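## Task

Same game with fourteen cylinders forming seven matching pairs by underside colour. Flip them two at a time. Leave a matching pair colour-side up. Put a mismatched pair back colour-side down before flipping any other cylinder. Continue until all fourteen are colour-side up, then release everything. Lifting or tipping a cylinder counts as flipping it, even if it is set straight back down. A flipped cylinder may only go back colour-side down after it has briefly stood colour-side up on the table together with its flip partner. A cylinder from an earlier matched pair cannot serve as that partner. The task fails if any gripper, or both grippers jointly, still hold a loose object at the end. A finished job still fails if the robot is then supporting more than one fifth of any one cylinder's weight. A cylinder may tip over onto the table only if the robot does not touch it as it lands. Results kept in place only by the robot do not count.

## Robot and tools

Robot: two arms, left_arm and right_arm, mounted on opposite sides of the table. left_arm's base is on the +y side. The names say nothing about which side of a picture an arm appears on. Each arm ends in a parallel gripper. Its fingers point along the gripper's +x axis and close along its y axis. The reported end_effector_position is the point between the finger pads, roughly 3 to 4 cm short of the fingertips.

World frame: origin at the table centre, +z up. The table surface is at z = +0.020 m. Every state line gives each gripper's position in metres and its orientation as quat_wxyz, plus linear velocity (m/s) and angular velocity (rad/s), all in this frame. Printed positions can be a little wrong, more so at long reach.

Row format, used by both execute_actions and move: 14 numbers, each in [-1, 1]. The first 7 are for left_arm and the next 7 for right_arm, each in the order dx, dy, dz, rx, ry, rz, opening. All 14 are required even when only one arm should move. dx..rz form a relative offset, expressed in that gripper's own axes. It is measured from the gripper's measured pose at the start of the action, not from the previous row. A value of 1.0 means 0.6 m of translation or 180 degrees of rotation. rx, ry, rz together make a single rotation vector. Opening is absolute, not an offset: +1 is fully open (0.088 m). Empty fingers touch at about -0.80, and values below that down to -1 close no further. Going from open to closed takes at least about 0.5 s.

execute_actions(actions): a list of actions run in sequence. Each action is a list of up to 15 rows, and each row lasts one 1/30 s control step. If fewer than 15 rows are given, the last row is repeated to fill out the 15 steps. For the first action of a call, the reference pose is the last pose reported in this scene. An empty list returns the current state and images without moving. The result also shows end_effector_position at selected steps. HELD next to an arm means part of that arm's row was held back on that step.

move(target, speed, blocking): target is one 14-number row. Its offsets count from the pose in the latest result that showed one. Each gripper travels in a straight line, turning the shorter way, and both paths finish together. A move lasts 0.5 to 10 s and is cut off at 10 s. speed is the top path speed in m/s, from 0.002 to 0.5, default 0.25, and rotation is capped at twice that value in rad/s. Openings are sent at the start. Paths ignore obstacles and the other arm. Grippers lag, can drift off the path and can overshoot the speed, especially with a nearly straight arm. With blocking=false you get a result after 0.5 s while motion continues. Until a result shows the move has ended, execute_actions and move are refused, so use wait or stop first. The extra "move:" line reports how it ended: done, off_target, moving, held (a check blocked the last step) or fault. It also reports each gripper's distance to its target. limits=paced means the pose sent was clipped. limits=held means some steps were blocked, after which the arm may suddenly go fast. If only one arm is named, the other finished normally.

wait(seconds): 0 to 10. Arms keep their last command, and a running move continues. The wait returns early if that move ends. stop(): brakes a running move, which needs some stopping distance. The fingers are not stopped.

zoom_image(camera, region): camera is cam_left_wrist or cam_right_wrist (both 504x504). region is [x0, y0, x1, y1] in pixels from the top-left, at most 504 by 504. finished_scene(scene): ends the current scene, given by its number, and cannot be undone. Ending your reply without a tool call also ends the session.

Controller behaviour: each step, the commanded pose is clipped to within 70 mm and 16 degrees of the measured pose. If position and orientation cannot both be reached, position wins. Distant targets therefore need several actions. "Hand target" lines show where each arm is now heading. Joint friction can leave a gripper short of its target or slightly tilted, and tiny moves may not happen at all. Check the pose after each move and correct any tilt. "pose unreachable" means a clearance check changed or blocked that arm's command. For an arm that should stay put, send the offset back to its wanted pose in the first call of a reply and zeros afterwards, always with the desired opening.

Gripping: grip_measured uses the same scale as the commanded opening. To hold something, command an opening clearly below grip_measured; the further below, the harder the squeeze. Each gripper has a fixed reading error of up to about 1 mm. Each finger pad can apply about 34 N, and fast closing can hit harder.

Avoid: knocking anything off the table, dropping or slamming cylinders, and fast or deep pushes into contact, since speed and overshoot raise the force. Do not let the arms collide or press on each other; the mounts count as part of the arms. Contact torque at a joint's load limit causes a TORQUE FAULT: that arm freezes for 10 s and the rest of the call is skipped. Load limits in N m are waist 18, shoulder 22.3, elbow 22.2, wrist pitch 5.86, wrist yaw 5.84, wrist roll 5.48, including the weight of anything held. Holding loads heats the motors. A MOTOR HOT warning appears from 50 °C. At 95 °C the arm is held in an OVER-TEMPERATURE FAULT and may lose power and go limp. Joint torque readings carry offset and noise. Occasionally an outside disturbance nudges a loose object. Joint ranges in rad: waist ±3.054, shoulder 0 to 3.142, elbow 0 to 2.356, wrist pitch ±1.571, wrist yaw ±1.571, wrist roll ±3.142. Camera calibration gives K, distortion and T_world_to_cam for each wrist camera, with small errors. Results list any camera whose numbers have changed.

Each tool is called as name(argument=value, ...), one argument or row to a line, values as JSON.

## Session

execute_actions(
  actions=[],
)

Scene clock: 0.00 s.
left_arm: end_effector_position=(-0.0571, +0.1896, +0.3195) grip_measured=+0.854 end_effector_quat_wxyz=(-0.257, +0.677, -0.555, -0.409) end_effector_velocity=(+0.003, +0.001, -0.000) end_effector_angular_velocity=(+0.000, -0.016, +0.015) | right_arm: end_effector_position=(-0.0425, -0.1617, +0.4088) grip_measured=+0.846 end_effector_quat_wxyz=(+0.564, +0.026, -0.013, +0.826) end_effector_velocity=(+0.003, +0.001, -0.002) end_effector_angular_velocity=(+0.001, -0.023, -0.016)
Joint positions: left_arm=[-0.177  1.411  1.292 -0.918 -0.225  2.582  0.081] | right_arm=[0.005 0.844 0.647 0.254 0.001 0.008 0.08 ]
Joint velocities: left_arm=[-0.002 -0.002 -0.002 -0.007 -0.022 -0.007 -0.   ] | right_arm=[-0.007 -0.002 -0.002 -0.007  0.007 -0.022 -0.   ]
Joint torques (N m, as the arm reports them, + toward a larger angle): no reading
Heat: left arm: hottest shoulder 37 °C (+0.0 °C/min); right arm: hottest shoulder 34 °C (+0.0 °C/min).
Hand target (left_arm): -0.057, +0.190, +0.320; -0.257, +0.677, -0.555, -0.409
Hand target (right_arm): -0.043, -0.162, +0.409; +0.564, +0.026, -0.013, +0.826
camera_calibration (this result's frames):
cam_left_wrist: T_world_to_cam=[[0.96541, 0.251562, -0.0685525, 0.0354385], [0.209752, -0.593136, 0.777299, -0.0950137], [0.154878, -0.764791, -0.625385, 0.430516], [0, 0, 0, 1]] pos_world=[-0.0809609, 0.263984, 0.345522]
cam_right_wrist: T_world_to_cam=[[0.920298, 0.391214, -0.00149593, 0.122088], [0.0947977, -0.22671, -0.969338, 0.397595], [-0.379558, 0.891938, -0.245727, 0.310936], [0, 0, 0, 1]] pos_world=[-0.0320299, -0.23496, 0.461992]

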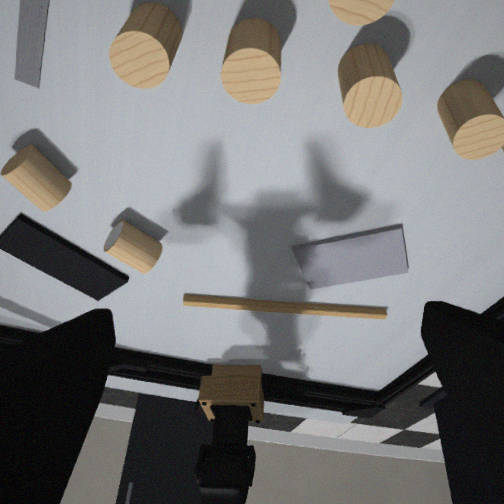

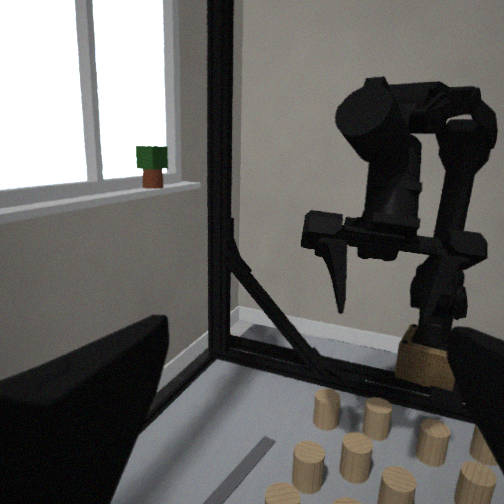

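move(
  target=[0,0,0,-0.396,-0.131,-0.146,0.45, 0,0,0,0,0.25,-0.1,1],
  speed=0.4,
)

Scene clock: 6.83 s.
left_arm: end_effector_position=(-0.0567, +0.1913, +0.3190) grip_measured=+0.450 end_effector_quat_wxyz=(+0.013, +0.706, -0.018, -0.708) end_effector_velocity=(-0.001, +0.002, -0.001) end_effector_angular_velocity=(+0.014, +0.005, +0.019) | right_arm: end_effector_position=(-0.0411, -0.1627, +0.4072) grip_measured=+1.000 end_effector_quat_wxyz=(+0.646, -0.289, +0.205, +0.676) end_effector_velocity=(+0.003, -0.005, -0.000) end_effector_angular_velocity=(-0.030, -0.018, +0.007)
Joint positions: left_arm=[-0.081  1.821  1.854 -1.562 -0.008  1.339  0.061] | right_arm=[ 0.198  1.262  1.495 -1.034  0.418  0.269  0.088]
Joint velocities: left_arm=[-0.002  0.002 -0.002 -0.007  0.007 -0.022 -0.   ] | right_arm=[-0.002  0.002  0.022 -0.051 -0.007 -0.007  0.   ]
Joint torques (N m, as the arm reports them, + toward a larger angle): left_arm=[ 0.17 -5.91  6.99  0.08  0.24 -0.09] | right_arm=[ 0.45 -3.38  7.67  1.23  0.29  0.16]
Heat: left arm: hottest shoulder 38 °C (+8.8 °C/min); right arm: hottest shoulder 34 °C (+0.0 °C/min).
Hand target (left_arm): -0.057, +0.190, +0.319; +0.015, +0.704, -0.014, -0.710
Hand target (right_arm): -0.043, -0.161, +0.409; +0.647, -0.288, +0.207, +0.675
Off the commanded pose (left_arm): 0.002 m, 3 deg.
Off the commanded pose (right_arm): 0.002 m, 0 deg.
joint sent to its limit (left arm) — the command would take joint 4 (wrist pitch) past its lower limit, so that joint was sent only as far as its limit.
move: off_target (left_arm)
camera_calibration (this result's frames):
cam_left_wrist: T_world_to_cam=[[0.0282342, 0.999544, -0.0106668, -0.180112], [0.947124, -0.0233384, 0.320018, -0.0150168], [0.319623, -0.0191383, -0.947351, 0.400796], [0, 0, 0, 1]] pos_world=[-0.108796, 0.18735, 0.382579]
cam_right_wrist: T_world_to_cam=[[0.990986, 0.106922, 0.0807171, 0.0443913], [0.13331, -0.846675, -0.515141, 0.111459], [0.0132613, 0.521258, -0.853296, 0.515194], [0, 0, 0, 1]] pos_world=[-0.065682, -0.178925, 0.493448]

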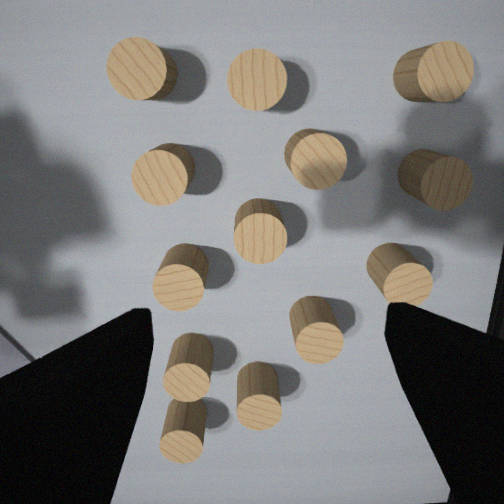

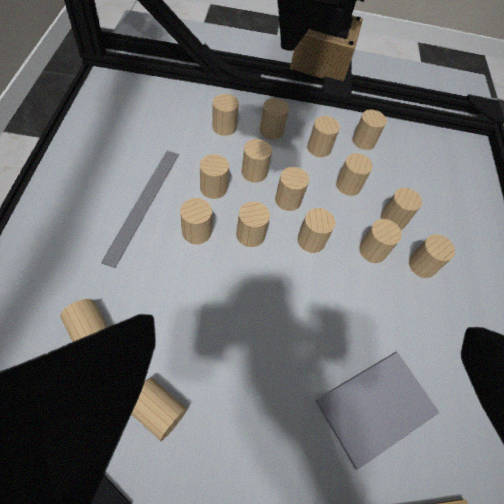

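move(
  target=[0.288,0.112,-0.121,0,0,0,0.45, 0.251,-0.10,-0.143,0.038,-0.227,-0.014,1],
  speed=0.3,
)

move(
  target=[0,0,0,0,0,0,0.45, 0,0,0,0.99,0,0,1],
  speed=0.5,
)

Scene clock: 21.43 s.
left_arm: end_effector_position=(+0.0164, +0.1163, +0.1531) grip_measured=+0.450 end_effector_quat_wxyz=(+0.016, +0.709, -0.020, -0.705) end_effector_velocity=(-0.002, +0.001, +0.001) end_effector_angular_velocity=(+0.002, +0.008, +0.019) | right_arm: end_effector_position=(+0.0295, -0.0993, +0.2582) grip_measured=+1.000 end_effector_quat_wxyz=(+0.705, +0.009, -0.003, +0.709) end_effector_velocity=(-0.000, -0.000, -0.004) end_effector_angular_velocity=(-0.002, +0.007, +0.005)
Joint positions: left_arm=[ 0.141  2.086  1.558 -0.991 -0.007  1.56   0.061] | right_arm=[-0.166  1.423  0.3    1.139  0.197  0.005  0.088]
Joint velocities: left_arm=[-0.002 -0.002  0.002 -0.007  0.007 -0.022 -0.   ] | right_arm=[-0.002  0.017 -0.007  0.022 -0.007  0.007  0.   ]
Joint torques (N m, as the arm reports them, + toward a larger angle): left_arm=[ 0.21 -7.37  5.59  0.49  0.25  0.09] | right_arm=[-0.29 -3.58  3.77  1.92 -0.08 -0.24]
Heat: left arm: hottest shoulder 39 °C (+5.6 °C/min); right arm: hottest shoulder 34 °C (+0.0 °C/min).
Hand target (left_arm): +0.016, +0.117, +0.150; +0.014, +0.707, -0.018, -0.707
Hand target (right_arm): +0.030, -0.101, +0.251; +0.705, -0.001, +0.000, +0.709
Off the commanded pose (left_arm): 0.004 m, 1 deg.
Off the commanded pose (right_arm): 0.008 m, 1 deg.
move: done
camera_calibration (this result's frames):
cam_left_wrist: T_world_to_cam=[[0.0266389, 0.999463, -0.0190778, -0.107674], [0.944514, -0.0189149, 0.327926, -0.0346143], [0.327389, -0.0267548, -0.944511, 0.219153], [0, 0, 0, 1]] pos_world=[-0.0361861, 0.112825, 0.216289]
cam_right_wrist: T_world_to_cam=[[0.999415, 0.034095, -0.00285653, -0.00623885], [0.00696797, -0.284565, -0.958632, 0.252916], [-0.0334975, 0.95805, -0.284636, 0.252005], [0, 0, 0, 1]] pos_world=[0.0129144, -0.16925, 0.314165]

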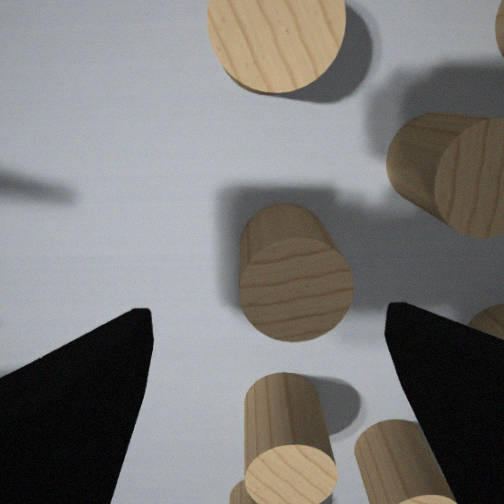

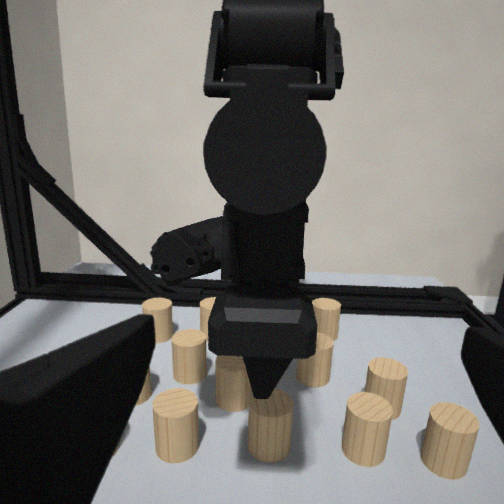

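Scene clock: 25.13 s.
left_arm: end_effector_position=(+0.0164, +0.1163, +0.1531) grip_measured=+0.450 end_effector_quat_wxyz=(+0.016, +0.709, -0.020, -0.705) end_effector_velocity=(+0.000, -0.001, +0.000) end_effector_angular_velocity=(-0.008, -0.006, +0.020) | right_arm: end_effector_position=(+0.0295, -0.0993, +0.2583) grip_measured=+1.000 end_effector_quat_wxyz=(+0.005, +0.705, +0.709, +0.017) end_effector_velocity=(-0.002, -0.001, -0.000) end_effector_angular_velocity=(-0.002, +0.007, +0.010)
Joint positions: left_arm=[ 0.141  2.086  1.558 -0.991 -0.007  1.56   0.061] | right_arm=[-0.166  1.423  0.3    1.14   0.197  3.108  0.088]
Joint velocities: left_arm=[-0.002 -0.002 -0.002  0.007 -0.007 -0.022  0.   ] | right_arm=[ 0.002 -0.007 -0.002 -0.007 -0.007  0.007  0.   ]
Joint torques (N m, as the arm reports them, + toward a larger angle): left_arm=[-0.1  -8.21  5.81  0.28  0.06  0.01] | right_arm=[ 0.03 -4.62  5.2   1.78 -0.01  0.15]
Heat: left arm: hottest shoulder 40 °C (+7.2 °C/min); right arm: hottest shoulder 34 °C (+0.0 °C/min).
Hand target (left_arm): +0.016, +0.116, +0.153; +0.017, +0.709, -0.020, -0.705
Hand target (right_arm): +0.029, -0.099, +0.258; +0.002, +0.705, +0.709, +0.014
Off the commanded pose (left_arm): 0.000 m, 0 deg.
Off the commanded pose (right_arm): 0.000 m, 0 deg.
move: done
camera_calibration (this result's frames):
cam_left_wrist: T_world_to_cam=[[0.0266389, 0.999463, -0.0190778, -0.107674], [0.944514, -0.0189149, 0.327926, -0.0346143], [0.327389, -0.0267548, -0.944511, 0.219153], [0, 0, 0, 1]] pos_world=[-0.0361861, 0.112825, 0.216289]
cam_right_wrist: T_world_to_cam=[[-0.999072, 0.0250615, -0.0350312, 0.0601239], [-0.0411745, -0.316899, 0.947565, -0.241071], [0.0126461, 0.948128, 0.317636, 0.0941213], [0, 0, 0, 1]] pos_world=[0.0489519, -0.167141, 0.200641]

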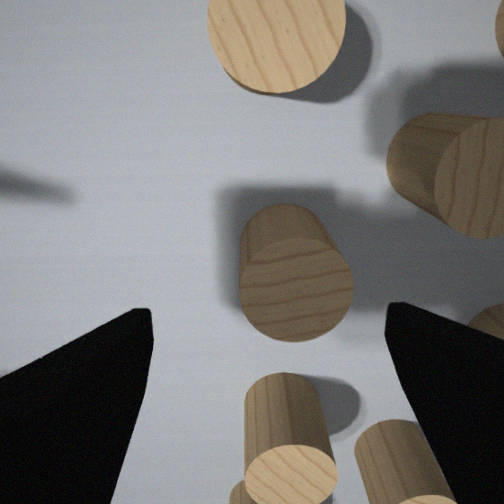

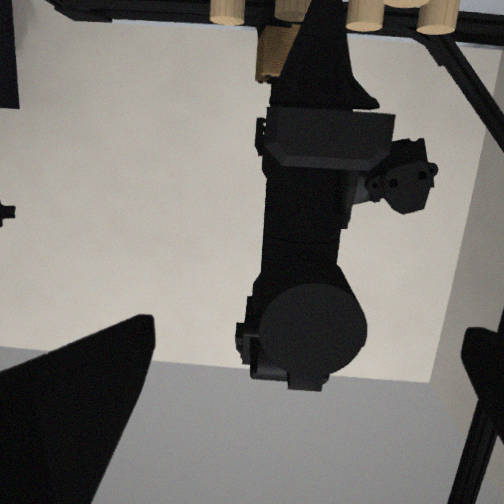

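move(
  target=[0,-0.013,-0.016,0,0,-0.016,0.45, 0,0,0,0.01,0,0,1],
)

move(
  target=[0.1,0,0,0,0,0,0.45, 0,0,0,0,0,0,1],
  speed=0.12,
)

Scene clock: 28.93 s.
left_arm: end_effector_position=(+0.0252, +0.1257, +0.1537) grip_measured=+0.450 end_effector_quat_wxyz=(+0.000, +0.709, -0.003, -0.705) end_effector_velocity=(+0.002, +0.005, +0.000) end_effector_angular_velocity=(+0.022, -0.022, -0.010) | right_arm: end_effector_position=(+0.0295, -0.0993, +0.2583) grip_measured=+1.000 end_effector_quat_wxyz=(-0.004, +0.705, +0.709, +0.008) end_effector_velocity=(-0.000, -0.000, -0.002) end_effector_angular_velocity=(-0.007, -0.024, +0.005)
Joint positions: left_arm=[ 0.163  2.089  1.565 -1.043 -0.007  1.58   0.061] | right_arm=[-0.166  1.423  0.3    1.14   0.197  3.132  0.088]
Joint velocities: left_arm=[-0.002 -0.002 -0.002 -0.022 -0.022  0.007 -0.   ] | right_arm=[-0.002 -0.002 -0.002 -0.007 -0.007 -0.022  0.   ]
Joint torques (N m, as the arm reports them, + toward a larger angle): left_arm=[ 0.17 -7.16  6.86  0.    0.02  0.08] | right_arm=[ 0.04 -4.58  5.14  1.83  0.01  0.21]
Heat: left arm: hottest shoulder 41 °C (+8.3 °C/min); right arm: hottest shoulder 34 °C (+0.0 °C/min).
Hand target (left_arm): +0.026, +0.124, +0.153; -0.001, +0.709, -0.002, -0.705
Hand target (right_arm): +0.030, -0.099, +0.258; -0.006, +0.705, +0.709, +0.006
Off the commanded pose (left_arm): 0.002 m, 0 deg.
Off the commanded pose (right_arm): 0.000 m, 0 deg.
move: done
camera_calibration (this result's frames):
cam_left_wrist: T_world_to_cam=[[0.0247266, 0.999292, 0.0283484, -0.124527], [0.944308, -0.032655, 0.327439, -0.0410575], [0.328133, 0.0186732, -0.944447, 0.211394], [0, 0, 0, 1]] pos_world=[-0.0275154, 0.119151, 0.216625]
cam_right_wrist: T_world_to_cam=[[-0.99964, 0.0246389, -0.0106379, 0.0537986], [-0.0179003, -0.316804, 0.948322, -0.241945], [0.0199955, 0.948171, 0.317131, 0.094039], [0, 0, 0, 1]] pos_world=[0.047568, -0.16714, 0.200191]

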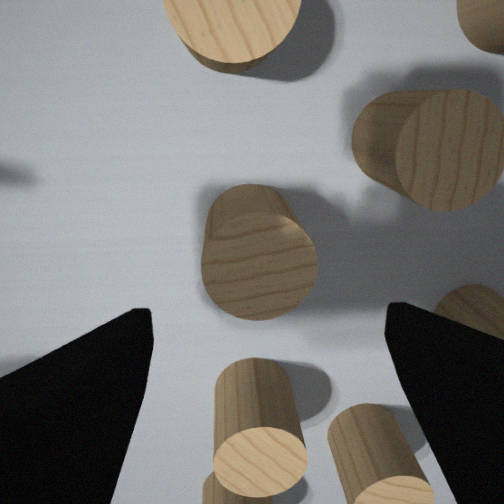

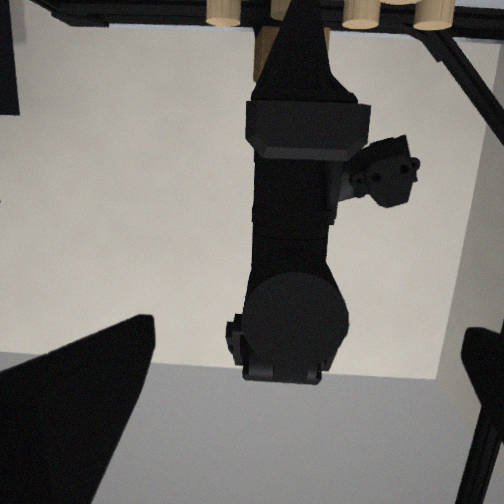

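Scene clock: 29.83 s.
left_arm: end_effector_position=(+0.0252, +0.1241, +0.0979) grip_measured=+0.450 end_effector_quat_wxyz=(+0.003, +0.709, -0.006, -0.705) end_effector_velocity=(+0.000, -0.001, -0.001) end_effector_angular_velocity=(-0.002, -0.007, +0.005) | right_arm: end_effector_position=(+0.0295, -0.0993, +0.2583) grip_measured=+1.000 end_effector_quat_wxyz=(-0.004, +0.705, +0.709, +0.008) end_effector_velocity=(+0.002, -0.000, -0.005) end_effector_angular_velocity=(-0.022, +0.003, +0.000)
Joint positions: left_arm=[ 0.163  2.167  1.452 -0.842 -0.007  1.58   0.061] | right_arm=[-0.166  1.423  0.3    1.14   0.197  3.132  0.088]
Joint velocities: left_arm=[-0.002  0.002 -0.002  0.007 -0.007 -0.007 -0.   ] | right_arm=[-0.007 -0.002 -0.002 -0.022 -0.007  0.007  0.   ]
Joint torques (N m, as the arm reports them, + toward a larger angle): left_arm=[ 0.15 -7.46  4.87  0.45  0.04  0.08] | right_arm=[ 0.05 -4.66  5.13  1.83  0.01 -0.03]
Heat: left arm: hottest shoulder 41 °C (+8.0 °C/min); right arm: hottest shoulder 34 °C (+0.0 °C/min).
Hand target (left_arm): +0.026, +0.126, +0.094; +0.000, +0.709, -0.003, -0.705
Hand target (right_arm): +0.030, -0.099, +0.258; -0.004, +0.705, +0.709, +0.008
Off the commanded pose (left_arm): 0.004 m, 1 deg.
Off the commanded pose (right_arm): 0.000 m, 0 deg.
move: done
camera_calibration (this result's frames):
cam_left_wrist: T_world_to_cam=[[0.0247253, 0.999502, 0.0195812, -0.120497], [0.94429, -0.0297807, 0.327763, -0.0232231], [0.328183, 0.0103863, -0.944557, 0.159721], [0, 0, 0, 1]] pos_world=[-0.027509, 0.118086, 0.160836]
cam_right_wrist: T_world_to_cam=[[-0.99964, 0.0246389, -0.0106379, 0.0537986], [-0.0179003, -0.316804, 0.948322, -0.241945], [0.0199955, 0.948171, 0.317131, 0.094039], [0, 0, 0, 1]] pos_world=[0.047568, -0.16714, 0.200191]

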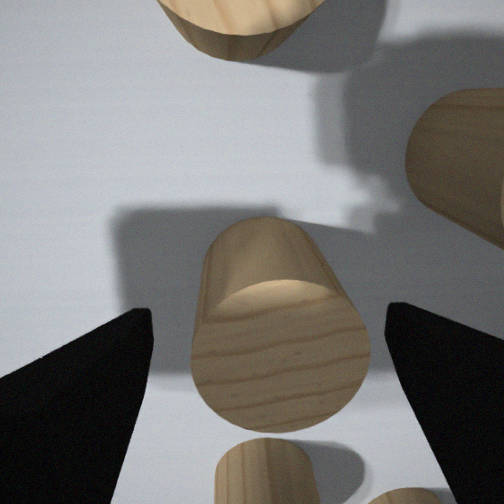

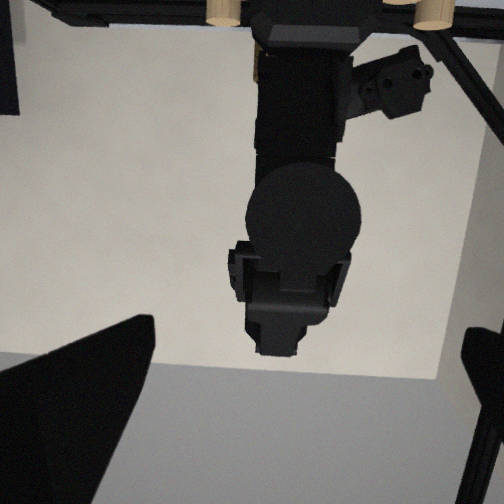

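move(
  target=[0.023,0,0,0,0,0,0.45, 0,0,0,0,0,0,1],
  speed=0.1,
)

move(
  target=[0,0,0,0,0,0,-0.4, 0,0,0,0,0,0,1],
)

move(
  target=[-0.13,0,0,0,0,0,-0.4, 0,0,0,0,0,0,1],
)

move(
  target=[-0.19,0.115,0,0,0,0.165,-0.4, 0,0,0,0,0,0,1],
)

Scene clock: 33.33 s.
left_arm: end_effector_position=(+0.0252, +0.1220, +0.0883) grip_measured=+0.450 end_effector_quat_wxyz=(+0.007, +0.709, -0.009, -0.705) end_effector_velocity=(+0.002, +0.004, -0.001) end_effector_angular_velocity=(+0.012, -0.021, +0.020) | right_arm: end_effector_position=(+0.0295, -0.0992, +0.2584) grip_measured=+1.000 end_effector_quat_wxyz=(-0.004, +0.705, +0.709, +0.008) end_effector_velocity=(-0.000, +0.000, +0.000) end_effector_angular_velocity=(-0.002, -0.008, +0.005)
Joint positions: left_arm=[ 0.163  2.184  1.437 -0.801 -0.007  1.58   0.061] | right_arm=[-0.166  1.423  0.301  1.14   0.197  3.132  0.088]
Joint velocities: left_arm=[-0.002 -0.002 -0.007 -0.007 -0.022 -0.022 -0.   ] | right_arm=[-0.002 -0.002  0.002 -0.007 -0.007 -0.007  0.   ]
Joint torques (N m, as the arm reports them, + toward a larger angle): left_arm=[ 0.03 -7.36  4.76  0.44  0.04  0.01] | right_arm=[ 0.07 -4.62  5.18  1.84  0.   -0.03]
Heat: left arm: hottest shoulder 41 °C (+7.2 °C/min); right arm: hottest shoulder 35 °C (+1.8 °C/min).
Hand target (left_arm): +0.025, +0.124, +0.084; +0.003, +0.709, -0.006, -0.705
Hand target (right_arm): +0.030, -0.099, +0.258; -0.004, +0.705, +0.709, +0.008
Off the commanded pose (left_arm): 0.005 m, 1 deg.
Off the commanded pose (right_arm): 0.000 m, 0 deg.
move: done
camera_calibration (this result's frames):
cam_left_wrist: T_world_to_cam=[[0.0247244, 0.999648, 0.0096686, -0.117329], [0.944271, -0.0265281, 0.328099, -0.0205841], [0.32824, 0.00101772, -0.944594, 0.151833], [0, 0, 0, 1]] pos_world=[-0.0274999, 0.116587, 0.151309]
cam_right_wrist: T_world_to_cam=[[-0.999641, 0.0246429, -0.0105522, 0.053762], [-0.0178277, -0.317159, 0.948205, -0.242065], [0.0200198, 0.948052, 0.317484, 0.0938225], [0, 0, 0, 1]] pos_world=[0.0475489, -0.167047, 0.200308]

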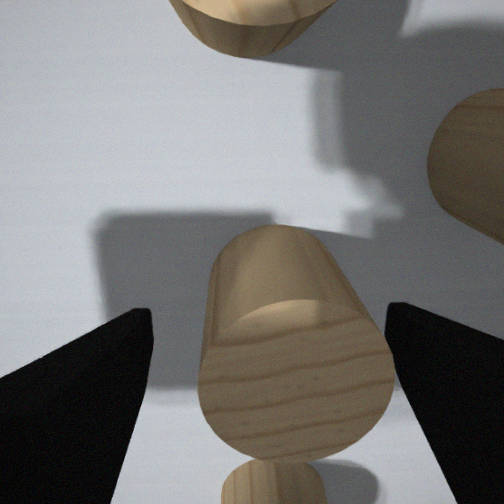

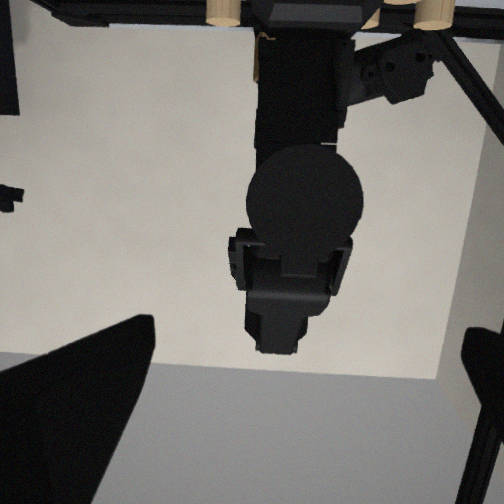

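Scene clock: 33.83 s.
left_arm: end_effector_position=(+0.0252, +0.1221, +0.0883) grip_measured=+0.035 end_effector_quat_wxyz=(+0.007, +0.709, -0.009, -0.705) end_effector_velocity=(+0.002, +0.002, +0.000) end_effector_angular_velocity=(+0.007, -0.022, +0.005) | right_arm: end_effector_position=(+0.0295, -0.0992, +0.2584) grip_measured=+1.000 end_effector_quat_wxyz=(-0.004, +0.705, +0.709, +0.008) end_effector_velocity=(-0.002, -0.001, -0.002) end_effector_angular_velocity=(-0.007, -0.024, +0.019)
Joint positions: left_arm=[ 0.163  2.184  1.437 -0.801 -0.007  1.58   0.041] | right_arm=[-0.166  1.423  0.301  1.14   0.197  3.132  0.088]
Joint velocities: left_arm=[-0.002 -0.002 -0.002 -0.007 -0.022 -0.007 -0.   ] | right_arm=[-0.002 -0.002 -0.002 -0.007 -0.022 -0.022  0.   ]
Joint torques (N m, as the arm reports them, + toward a larger angle): left_arm=[-0.21 -8.22  5.22  0.25  0.03  0.03] | right_arm=[ 0.04 -4.64  5.16  1.83  0.   -0.02]
Heat: left arm: hottest shoulder 41 °C (+7.1 °C/min); right arm: hottest shoulder 35 °C (+1.8 °C/min).
Hand target (left_arm): +0.025, +0.122, +0.088; +0.007, +0.709, -0.009, -0.705
Hand target (right_arm): +0.030, -0.099, +0.258; -0.004, +0.705, +0.709, +0.008
Off the commanded pose (left_arm): 0.000 m, 0 deg.
Off the commanded pose (right_arm): 0.000 m, 0 deg.
move: done
camera_calibration (this result's frames):
cam_left_wrist: T_world_to_cam=[[0.0247244, 0.999644, 0.0100499, -0.117446], [0.944271, -0.0266533, 0.328087, -0.0205644], [0.328238, 0.00137805, -0.944594, 0.151788], [0, 0, 0, 1]] pos_world=[-0.0275003, 0.116647, 0.151305]
cam_right_wrist: T_world_to_cam=[[-0.999641, 0.0246429, -0.0105522, 0.053762], [-0.0178277, -0.317159, 0.948205, -0.242065], [0.0200198, 0.948052, 0.317484, 0.0938225], [0, 0, 0, 1]] pos_world=[0.0475489, -0.167047, 0.200308]

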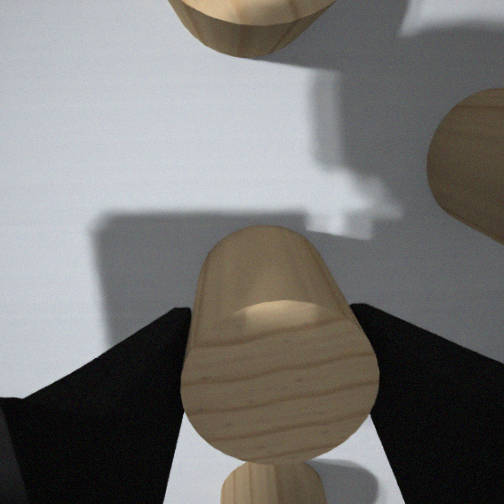

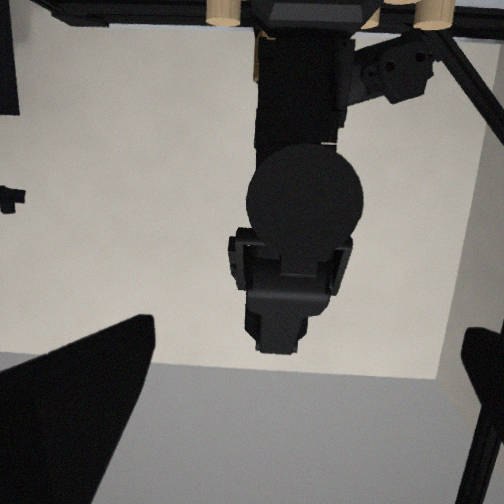

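Scene clock: 34.70 s.
left_arm: end_effector_position=(+0.0252, +0.1260, +0.1599) grip_measured=+0.035 end_effector_quat_wxyz=(+0.001, +0.709, -0.004, -0.705) end_effector_velocity=(-0.000, +0.001, +0.006) end_effector_angular_velocity=(+0.002, +0.007, +0.024) | right_arm: end_effector_position=(+0.0295, -0.0992, +0.2584) grip_measured=+1.000 end_effector_quat_wxyz=(-0.004, +0.705, +0.709, +0.008) end_effector_velocity=(-0.002, -0.001, +0.001) end_effector_angular_velocity=(+0.007, +0.008, +0.020)
Joint positions: left_arm=[ 0.163  2.079  1.575 -1.06  -0.007  1.58   0.041] | right_arm=[-0.166  1.423  0.301  1.14   0.197  3.132  0.088]
Joint velocities: left_arm=[ 0.002 -0.007  0.012 -0.022  0.007 -0.022 -0.   ] | right_arm=[-0.002 -0.002 -0.002  0.007 -0.022  0.007  0.   ]
Joint torques (N m, as the arm reports them, + toward a larger angle): left_arm=[-0.29 -8.89  6.98  0.01  0.06 -0.05] | right_arm=[ 0.05 -4.59  5.14  1.83  0.01 -0.04]
Heat: left arm: hottest shoulder 42 °C (+8.6 °C/min); right arm: hottest shoulder 35 °C (+1.7 °C/min).
Hand target (left_arm): +0.024, +0.123, +0.166; +0.007, +0.709, -0.009, -0.705
Hand target (right_arm): +0.030, -0.099, +0.258; -0.004, +0.705, +0.709, +0.008
Off the commanded pose (left_arm): 0.007 m, 1 deg.
Off the commanded pose (right_arm): 0.000 m, 0 deg.
move: done
camera_calibration (this result's frames):
cam_left_wrist: T_world_to_cam=[[0.0247261, 0.999364, 0.0256803, -0.124606], [0.944302, -0.0317805, 0.327541, -0.0432011], [0.328148, 0.0161512, -0.944488, 0.217567], [0, 0, 0, 1]] pos_world=[-0.0275184, 0.11964, 0.22284]
cam_right_wrist: T_world_to_cam=[[-0.999641, 0.0246429, -0.0105522, 0.053762], [-0.0178277, -0.317159, 0.948205, -0.242065], [0.0200198, 0.948052, 0.317484, 0.0938225], [0, 0, 0, 1]] pos_world=[0.0475489, -0.167047, 0.200308]

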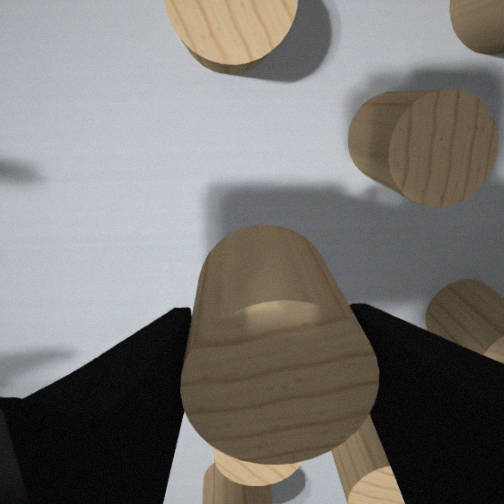

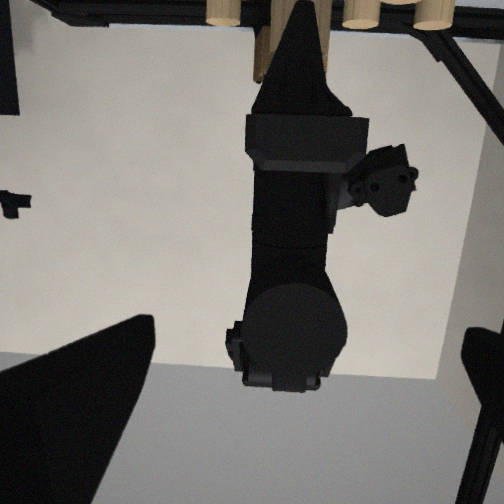

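Scene clock: 36.20 s.
left_arm: end_effector_position=(+0.0254, +0.0600, +0.2636) grip_measured=+0.034 end_effector_quat_wxyz=(+0.172, +0.689, -0.174, -0.682) end_effector_velocity=(-0.002, -0.001, +0.003) end_effector_angular_velocity=(-0.012, +0.017, +0.013) | right_arm: end_effector_position=(+0.0295, -0.0992, +0.2584) grip_measured=+1.000 end_effector_quat_wxyz=(-0.004, +0.705, +0.709, +0.008) end_effector_velocity=(-0.000, -0.000, -0.002) end_effector_angular_velocity=(-0.007, -0.009, +0.005)
Joint positions: left_arm=[ 0.163  1.894  1.623 -0.805 -0.007  1.58   0.041] | right_arm=[-0.166  1.423  0.301  1.14   0.197  3.132  0.088]
Joint velocities: left_arm=[-0.002 -0.007 -0.002  0.007  0.007 -0.022 -0.   ] | right_arm=[-0.002 -0.002 -0.002 -0.007 -0.007 -0.007  0.   ]
Joint torques (N m, as the arm reports them, + toward a larger angle): left_arm=[-0.28 -9.16  8.03  1.29  0.25  0.07] | right_arm=[ 0.02 -4.56  5.13  1.83  0.   -0.02]
Heat: left arm: hottest shoulder 42 °C (+8.3 °C/min); right arm: hottest shoulder 35 °C (+1.7 °C/min).
Hand target (left_arm): +0.023, +0.058, +0.274; +0.180, +0.685, -0.186, -0.681
Hand target (right_arm): +0.030, -0.099, +0.258; -0.004, +0.705, +0.709, +0.008
Off the commanded pose (left_arm): 0.011 m, 2 deg.
Off the commanded pose (right_arm): 0.000 m, 0 deg.
move: off_target (left_arm)
camera_calibration (this result's frames):
cam_left_wrist: T_world_to_cam=[[0.0257, 0.894975, -0.445376, 0.0690609], [0.943394, 0.125659, 0.306948, -0.083461], [0.330676, -0.428054, -0.841084, 0.315806], [0, 0, 0, 1]] pos_world=[-0.0274677, 0.083862, 0.321996]
cam_right_wrist: T_world_to_cam=[[-0.999641, 0.0246429, -0.0105522, 0.053762], [-0.0178277, -0.317159, 0.948205, -0.242065], [0.0200198, 0.948052, 0.317484, 0.0938225], [0, 0, 0, 1]] pos_world=[0.0475489, -0.167047, 0.200308]

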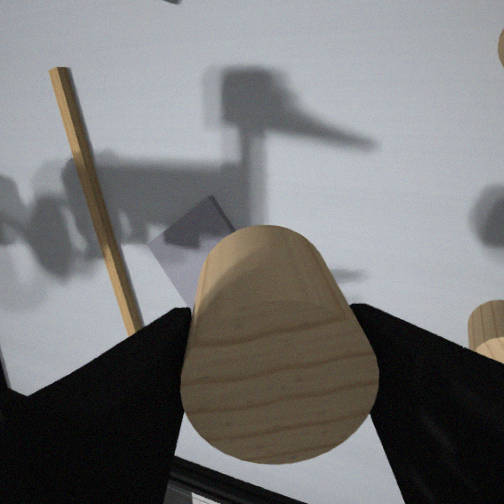

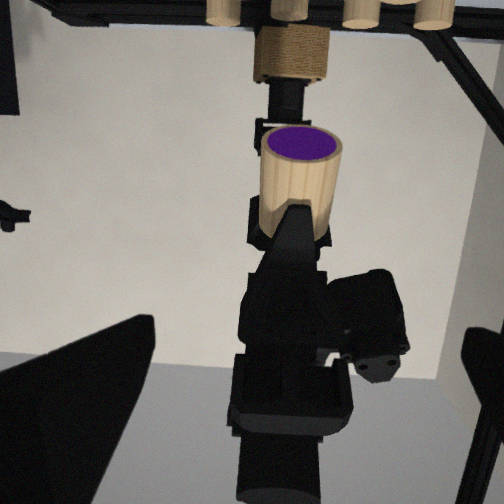

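move(
  target=[0,0,0,0,0,0,-0.4, 0.17,-0.004,0.05,0,0,0,1],
  speed=0.15,
)

Scene clock: 42.23 s.
left_arm: end_effector_position=(+0.0254, +0.0598, +0.2638) grip_measured=+0.034 end_effector_quat_wxyz=(+0.173, +0.689, -0.174, -0.682) end_effector_velocity=(+0.002, +0.002, -0.001) end_effector_angular_velocity=(+0.007, -0.010, -0.001) | right_arm: end_effector_position=(+0.0266, +0.0000, +0.2329) grip_measured=+1.000 end_effector_quat_wxyz=(-0.006, +0.706, +0.709, +0.010) end_effector_velocity=(-0.000, +0.002, +0.001) end_effector_angular_velocity=(+0.007, -0.021, +0.014)
Joint positions: left_arm=[ 0.163  1.893  1.623 -0.804 -0.007  1.581  0.041] | right_arm=[-0.222  1.886  0.653  1.256  0.142  3.132  0.088]
Joint velocities: left_arm=[ 0.002 -0.002 -0.002 -0.007 -0.007  0.007 -0.   ] | right_arm=[-0.007  0.007  0.007  0.007 -0.022 -0.022  0.   ]
Joint torques (N m, as the arm reports them, + toward a larger angle): left_arm=[-0.01 -7.74  6.84  0.94  0.05 -0.03] | right_arm=[-0.22 -6.28  5.8   1.71 -0.13 -0.01]
Heat: left arm: hottest shoulder 43 °C (+8.5 °C/min); right arm: hottest shoulder 35 °C (+1.4 °C/min).
Hand target (left_arm): +0.025, +0.060, +0.264; +0.172, +0.689, -0.174, -0.682
Hand target (right_arm): +0.027, +0.003, +0.230; -0.004, +0.705, +0.709, +0.009
Off the commanded pose (left_arm): 0.000 m, 0 deg.
Off the commanded pose (right_arm): 0.004 m, 0 deg.
move: done
camera_calibration (this result's frames):
cam_left_wrist: T_world_to_cam=[[0.026085, 0.894287, -0.446733, 0.0697572], [0.943378, 0.12581, 0.306935, -0.0835301], [0.330692, -0.429445, -0.840369, 0.315855], [0, 0, 0, 1]] pos_world=[-0.0274696, 0.0837682, 0.322236]
cam_right_wrist: T_world_to_cam=[[-0.999628, 0.0250893, -0.0106704, 0.0481521], [-0.0181849, -0.321961, 0.946578, -0.186063], [0.0203136, 0.94642, 0.322298, 0.00673489], [0, 0, 0, 1]] pos_world=[0.0446138, -0.0674871, 0.174466]

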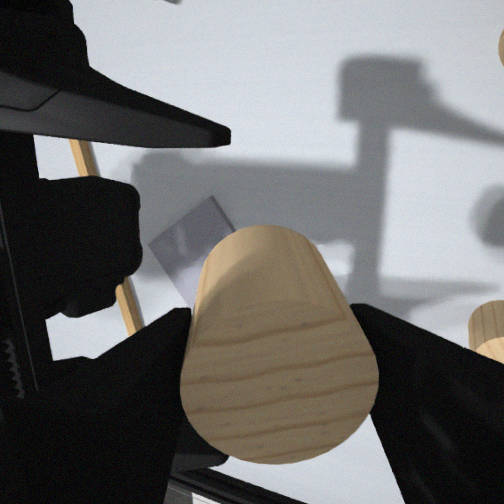

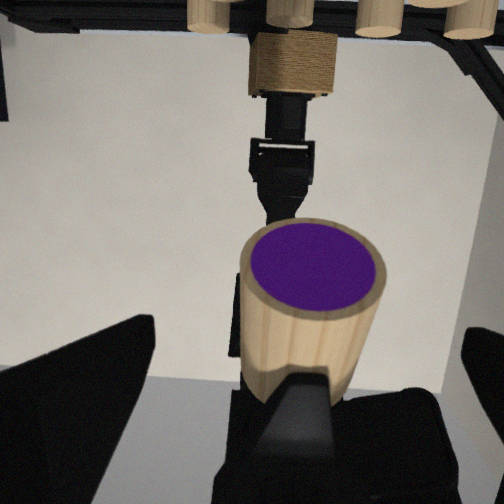

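move(
  target=[0,0,0,0,0,0,-0.4, 0.058,0.006,0.014,0,0,0,1],
  speed=0.1,
)

move(
  target=[0,0,0,0,0,0,-0.4, 0,0,0,0,0,0,-0.4],
)

move(
  target=[0,0,0,0,0,0,0.45, 0,0,0,0,0,0,-0.4],
)

move(
  target=[-0.115,0,0,0,0,0,0.45, 0,0,0,0,0,0,-0.4],
)

move(
  target=[0,0,0,0,0,0,0.45, 0,0,0,-0.99,0,0,-0.4],
  speed=0.5,
)

Scene clock: 46.77 s.
left_arm: end_effector_position=(+0.0254, +0.0599, +0.2636) grip_measured=+0.033 end_effector_quat_wxyz=(+0.172, +0.689, -0.174, -0.682) end_effector_velocity=(-0.002, +0.002, -0.003) end_effector_angular_velocity=(+0.012, +0.010, +0.001) | right_arm: end_effector_position=(+0.0295, +0.0319, +0.2290) grip_measured=+1.000 end_effector_quat_wxyz=(-0.008, +0.706, +0.708, +0.013) end_effector_velocity=(+0.004, +0.002, +0.003) end_effector_angular_velocity=(+0.012, -0.035, -0.016)
Joint positions: left_arm=[ 0.163  1.894  1.623 -0.805 -0.007  1.581  0.041] | right_arm=[-0.244  1.988  0.785  1.233  0.121  3.132  0.088]
Joint velocities: left_arm=[-0.002  0.002 -0.002 -0.007  0.007 -0.007 -0.   ] | right_arm=[-0.007  0.002  0.007  0.007  0.007 -0.037  0.   ]
Joint torques (N m, as the arm reports them, + toward a larger angle): left_arm=[-0.03 -7.89  6.79  1.    0.04 -0.02] | right_arm=[-0.25 -7.21  6.06  1.67 -0.12 -0.03]
Heat: left arm: hottest shoulder 44 °C (+9.0 °C/min); right arm: hottest shoulder 35 °C (+1.3 °C/min).
Hand target (left_arm): +0.025, +0.060, +0.264; +0.173, +0.689, -0.174, -0.682
Hand target (right_arm): +0.030, +0.035, +0.225; -0.006, +0.706, +0.709, +0.010
Off the commanded pose (left_arm): 0.000 m, 0 deg.
Off the commanded pose (right_arm): 0.005 m, 0 deg.
move: done
camera_calibration (this result's frames):
cam_left_wrist: T_world_to_cam=[[0.0260831, 0.894627, -0.446051, 0.0694161], [0.94338, 0.125576, 0.307027, -0.0834832], [0.330688, -0.428804, -0.840698, 0.315752], [0, 0, 0, 1]] pos_world=[-0.0274697, 0.0837776, 0.322047]
cam_right_wrist: T_world_to_cam=[[-0.999622, 0.0255496, -0.0101351, 0.0500951], [-0.0179699, -0.32846, 0.944347, -0.171354], [0.0207988, 0.944172, 0.328795, -0.0236576], [0, 0, 0, 1]] pos_world=[0.0474891, -0.035226, 0.170104]

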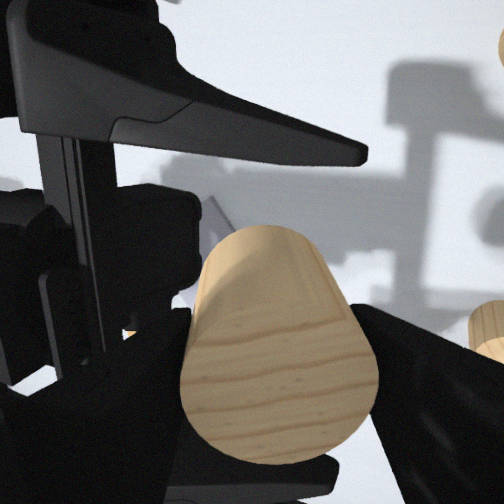

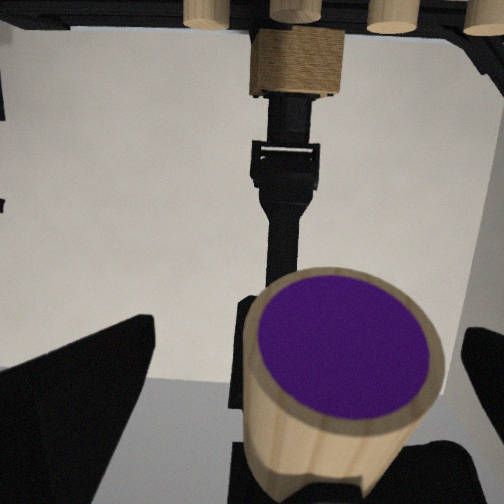

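Scene clock: 47.27 s.
left_arm: end_effector_position=(+0.0265, +0.0598, +0.2637) grip_measured=+0.033 end_effector_quat_wxyz=(+0.173, +0.690, -0.174, -0.681) end_effector_velocity=(+0.002, +0.003, -0.002) end_effector_angular_velocity=(+0.012, -0.003, +0.012) | right_arm: end_effector_position=(+0.0280, +0.0319, +0.2292) grip_measured=+0.013 end_effector_quat_wxyz=(-0.009, +0.704, +0.710, +0.012) end_effector_velocity=(+0.003, -0.000, -0.001) end_effector_angular_velocity=(-0.007, -0.023, -0.001)
Joint positions: left_arm=[ 0.164  1.894  1.623 -0.804 -0.008  1.582  0.041] | right_arm=[-0.241  1.988  0.785  1.233  0.118  3.134  0.04 ]
Joint velocities: left_arm=[ 0.002 -0.002 -0.007 -0.007 -0.007 -0.007  0.   ] | right_arm=[-0.007 -0.002 -0.002 -0.007 -0.007 -0.022 -0.   ]
Joint torques (N m, as the arm reports them, + toward a larger angle): left_arm=[-0.21 -7.9   6.79  1.    0.12 -0.06] | right_arm=[-0.16 -8.62  4.77  1.83  0.08 -0.06]
Heat: left arm: hottest shoulder 44 °C (+8.9 °C/min); right arm: hottest shoulder 35 °C (+1.3 °C/min).
Hand target (left_arm): +0.025, +0.060, +0.264; +0.173, +0.689, -0.174, -0.682
Hand target (right_arm): +0.029, +0.032, +0.229; -0.008, +0.706, +0.708, +0.013
Off the commanded pose (left_arm): 0.001 m, 0 deg.
Off the commanded pose (right_arm): 0.001 m, 0 deg.
move: done
camera_calibration (this result's frames):
cam_left_wrist: T_world_to_cam=[[0.0262213, 0.894501, -0.446297, 0.0695287], [0.942439, 0.126755, 0.309422, -0.0852634], [0.333349, -0.428721, -0.839689, 0.315034], [0, 0, 0, 1]] pos_world=[-0.0264836, 0.0836755, 0.321943]
cam_right_wrist: T_world_to_cam=[[-0.999744, 0.0209326, -0.00862177, 0.0484342], [-0.0150295, -0.328893, 0.944248, -0.171566], [0.0169299, 0.944135, 0.329123, -0.0236142], [0, 0, 0, 1]] pos_world=[0.046243, -0.0351456, 0.17019]

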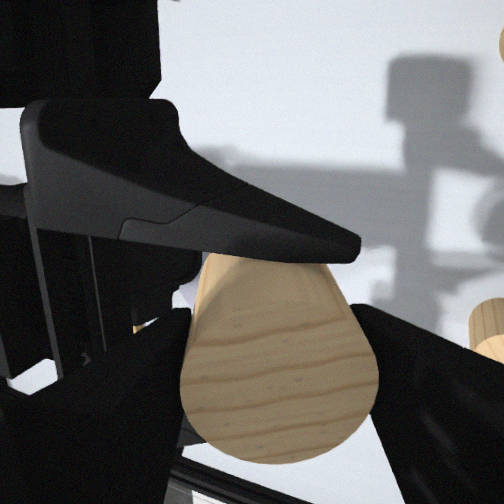

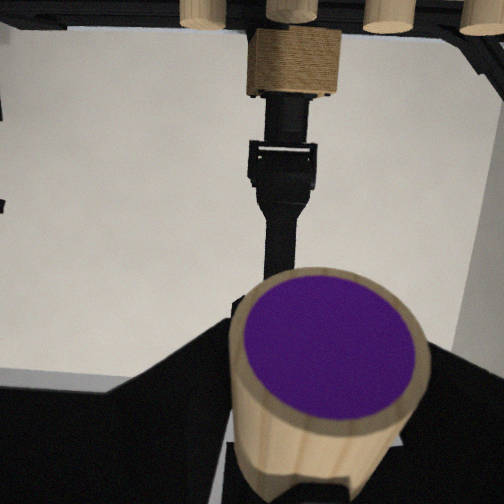

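Scene clock: 47.93 s.
left_arm: end_effector_position=(+0.0265, +0.0598, +0.2637) grip_measured=+0.448 end_effector_quat_wxyz=(+0.173, +0.690, -0.174, -0.681) end_effector_velocity=(-0.002, -0.002, +0.005) end_effector_angular_velocity=(-0.017, +0.017, +0.013) | right_arm: end_effector_position=(+0.0280, +0.0319, +0.2292) grip_measured=+0.013 end_effector_quat_wxyz=(-0.009, +0.704, +0.710, +0.012) end_effector_velocity=(+0.003, -0.000, -0.001) end_effector_angular_velocity=(-0.007, -0.008, -0.000)
Joint positions: left_arm=[ 0.164  1.894  1.623 -0.804 -0.008  1.582  0.061] | right_arm=[-0.241  1.988  0.785  1.233  0.118  3.134  0.04 ]
Joint velocities: left_arm=[-0.002 -0.007  0.002  0.007  0.007 -0.022  0.   ] | right_arm=[-0.007 -0.002 -0.002 -0.007 -0.007 -0.007 -0.   ]
Joint torques (N m, as the arm reports them, + toward a larger angle): left_arm=[-0.06 -7.88  6.83  0.99  0.03 -0.01] | right_arm=[ 0.06 -8.62  4.76  1.84 -0.01 -0.02]
Heat: left arm: hottest shoulder 44 °C (+8.8 °C/min); right arm: hottest shoulder 35 °C (+1.3 °C/min).
Hand target (left_arm): +0.027, +0.060, +0.264; +0.173, +0.690, -0.174, -0.681
Hand target (right_arm): +0.028, +0.032, +0.229; -0.009, +0.704, +0.710, +0.012
Off the commanded pose (left_arm): 0.000 m, 0 deg.
Off the commanded pose (right_arm): 0.000 m, 0 deg.
move: done
camera_calibration (this result's frames):
cam_left_wrist: T_world_to_cam=[[0.0262213, 0.894501, -0.446297, 0.0695287], [0.942439, 0.126755, 0.309422, -0.0852634], [0.333349, -0.428721, -0.839689, 0.315034], [0, 0, 0, 1]] pos_world=[-0.0264836, 0.0836755, 0.321943]
cam_right_wrist: T_world_to_cam=[[-0.999744, 0.0209326, -0.00862177, 0.0484342], [-0.0150295, -0.328893, 0.944248, -0.171566], [0.0169299, 0.944135, 0.329123, -0.0236142], [0, 0, 0, 1]] pos_world=[0.046243, -0.0351456, 0.17019]

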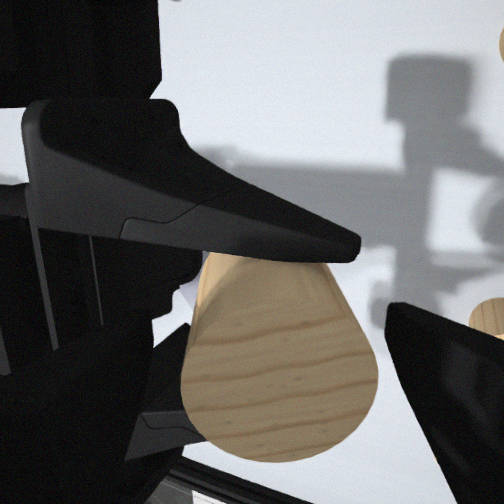

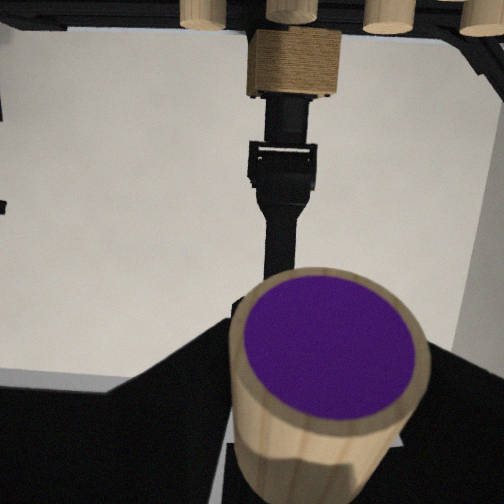

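Scene clock: 48.80 s.
left_arm: end_effector_position=(+0.0263, +0.0925, +0.3192) grip_measured=+0.450 end_effector_quat_wxyz=(+0.169, +0.691, -0.170, -0.682) end_effector_velocity=(+0.000, +0.001, +0.003) end_effector_angular_velocity=(-0.003, +0.004, +0.020) | right_arm: end_effector_position=(+0.0282, +0.0319, +0.2289) grip_measured=+0.013 end_effector_quat_wxyz=(-0.009, +0.704, +0.710, +0.012) end_effector_velocity=(-0.004, -0.001, +0.002) end_effector_angular_velocity=(+0.007, +0.008, +0.025)
Joint positions: left_arm=[ 0.164  1.787  1.712 -1.011 -0.008  1.582  0.061] | right_arm=[-0.242  1.988  0.785  1.232  0.118  3.134  0.04 ]
Joint velocities: left_arm=[-0.002 -0.002  0.007 -0.007 -0.007 -0.022 -0.   ] | right_arm=[ 0.002 -0.002 -0.002  0.007 -0.022  0.007 -0.   ]
Joint torques (N m, as the arm reports them, + toward a larger angle): left_arm=[-0.41 -7.69  7.74  0.79  0.   -0.08] | right_arm=[ 0.1  -8.63  4.73  1.91  0.   -0.03]
Heat: left arm: hottest shoulder 44 °C (+8.6 °C/min); right arm: hottest shoulder 36 °C (+2.5 °C/min).
Hand target (left_arm): +0.025, +0.092, +0.325; +0.173, +0.690, -0.174, -0.681
Hand target (right_arm): +0.028, +0.032, +0.229; -0.009, +0.704, +0.710, +0.012
Off the commanded pose (left_arm): 0.005 m, 1 deg.
Off the commanded pose (right_arm): 0.000 m, 0 deg.
move: done
camera_calibration (this result's frames):
cam_left_wrist: T_world_to_cam=[[0.026183, 0.89955, -0.436033, 0.0613488], [0.942466, 0.123206, 0.310771, -0.106448], [0.333276, -0.419083, -0.844569, 0.376395], [0, 0, 0, 1]] pos_world=[-0.0267263, 0.11567, 0.377723]
cam_right_wrist: T_world_to_cam=[[-0.999734, 0.0213041, -0.00879028, 0.0486426], [-0.0152913, -0.327815, 0.944618, -0.171433], [0.0172426, 0.944502, 0.328053, -0.023334], [0, 0, 0, 1]] pos_world=[0.0464106, -0.0351954, 0.170021]

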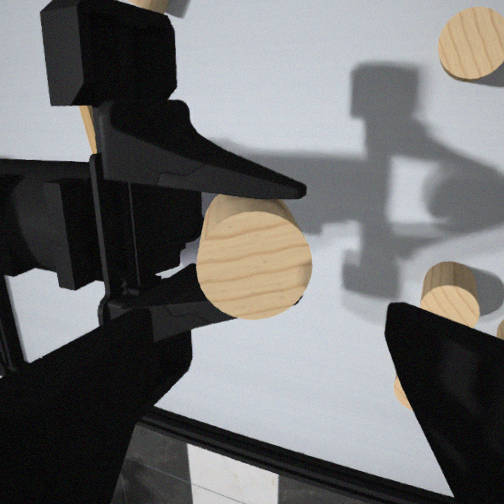

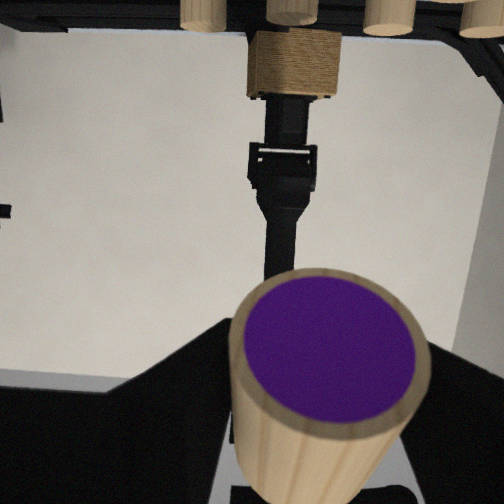

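Scene clock: 52.50 s.
left_arm: end_effector_position=(+0.0263, +0.0925, +0.3190) grip_measured=+0.450 end_effector_quat_wxyz=(+0.169, +0.691, -0.170, -0.682) end_effector_velocity=(-0.002, +0.005, +0.002) end_effector_angular_velocity=(+0.012, -0.003, +0.003) | right_arm: end_effector_position=(+0.0283, +0.0319, +0.2288) grip_measured=+0.015 end_effector_quat_wxyz=(+0.704, +0.022, +0.002, +0.710) end_effector_velocity=(+0.000, -0.001, +0.002) end_effector_angular_velocity=(+0.007, -0.021, +0.004)
Joint positions: left_arm=[ 0.164  1.787  1.712 -1.011 -0.008  1.582  0.061] | right_arm=[-0.242  1.988  0.785  1.231  0.119  0.031  0.04 ]
Joint velocities: left_arm=[-0.007 -0.007  0.002 -0.022 -0.007 -0.007 -0.   ] | right_arm=[-0.002 -0.002 -0.002  0.007 -0.007 -0.022  0.001]
Joint torques (N m, as the arm reports them, + toward a larger angle): left_arm=[-0.05 -7.1   6.7   0.99  0.04  0.01] | right_arm=[ 0.08 -8.62  4.8   1.86  0.   -0.2 ]
Heat: left arm: hottest shoulder 44 °C (+8.0 °C/min); right arm: hottest shoulder 36 °C (+2.3 °C/min).
Hand target (left_arm): +0.026, +0.092, +0.319; +0.169, +0.691, -0.170, -0.682
Hand target (right_arm): +0.028, +0.032, +0.229; +0.704, +0.020, -0.001, +0.710
Off the commanded pose (left_arm): 0.000 m, 0 deg.
Off the commanded pose (right_arm): 0.000 m, 0 deg.
move: done
camera_calibration (this result's frames):
cam_left_wrist: T_world_to_cam=[[0.0261817, 0.899716, -0.43569, 0.0611927], [0.942467, 0.123087, 0.310815, -0.106398], [0.333273, -0.418761, -0.84473, 0.376269], [0, 0, 0, 1]] pos_world=[-0.0267258, 0.115607, 0.377576]
cam_right_wrist: T_world_to_cam=[[0.998878, 0.0375217, -0.0289095, -0.00374258], [-0.0175707, -0.273269, -0.961777, 0.263209], [-0.0439876, 0.961206, -0.272303, 0.115267], [0, 0, 0, 1]] pos_world=[0.0134334, -0.038728, 0.284427]

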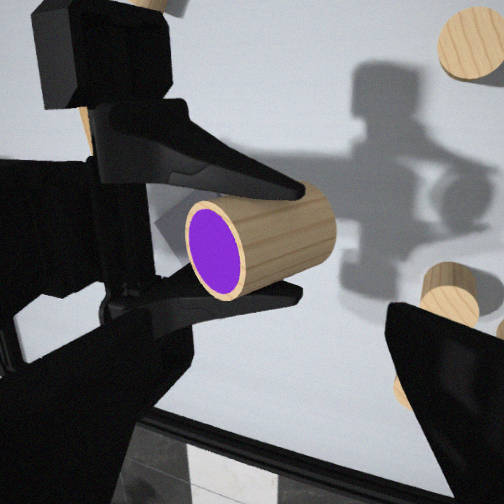

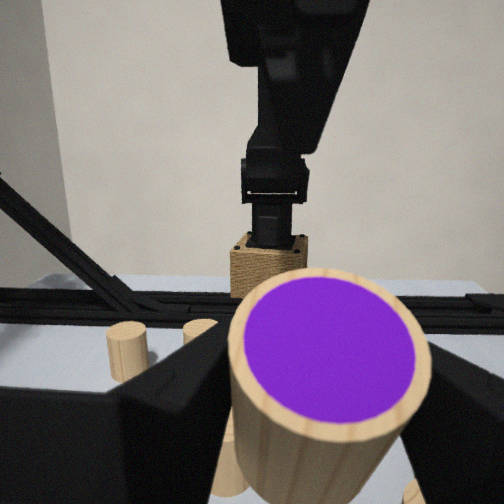

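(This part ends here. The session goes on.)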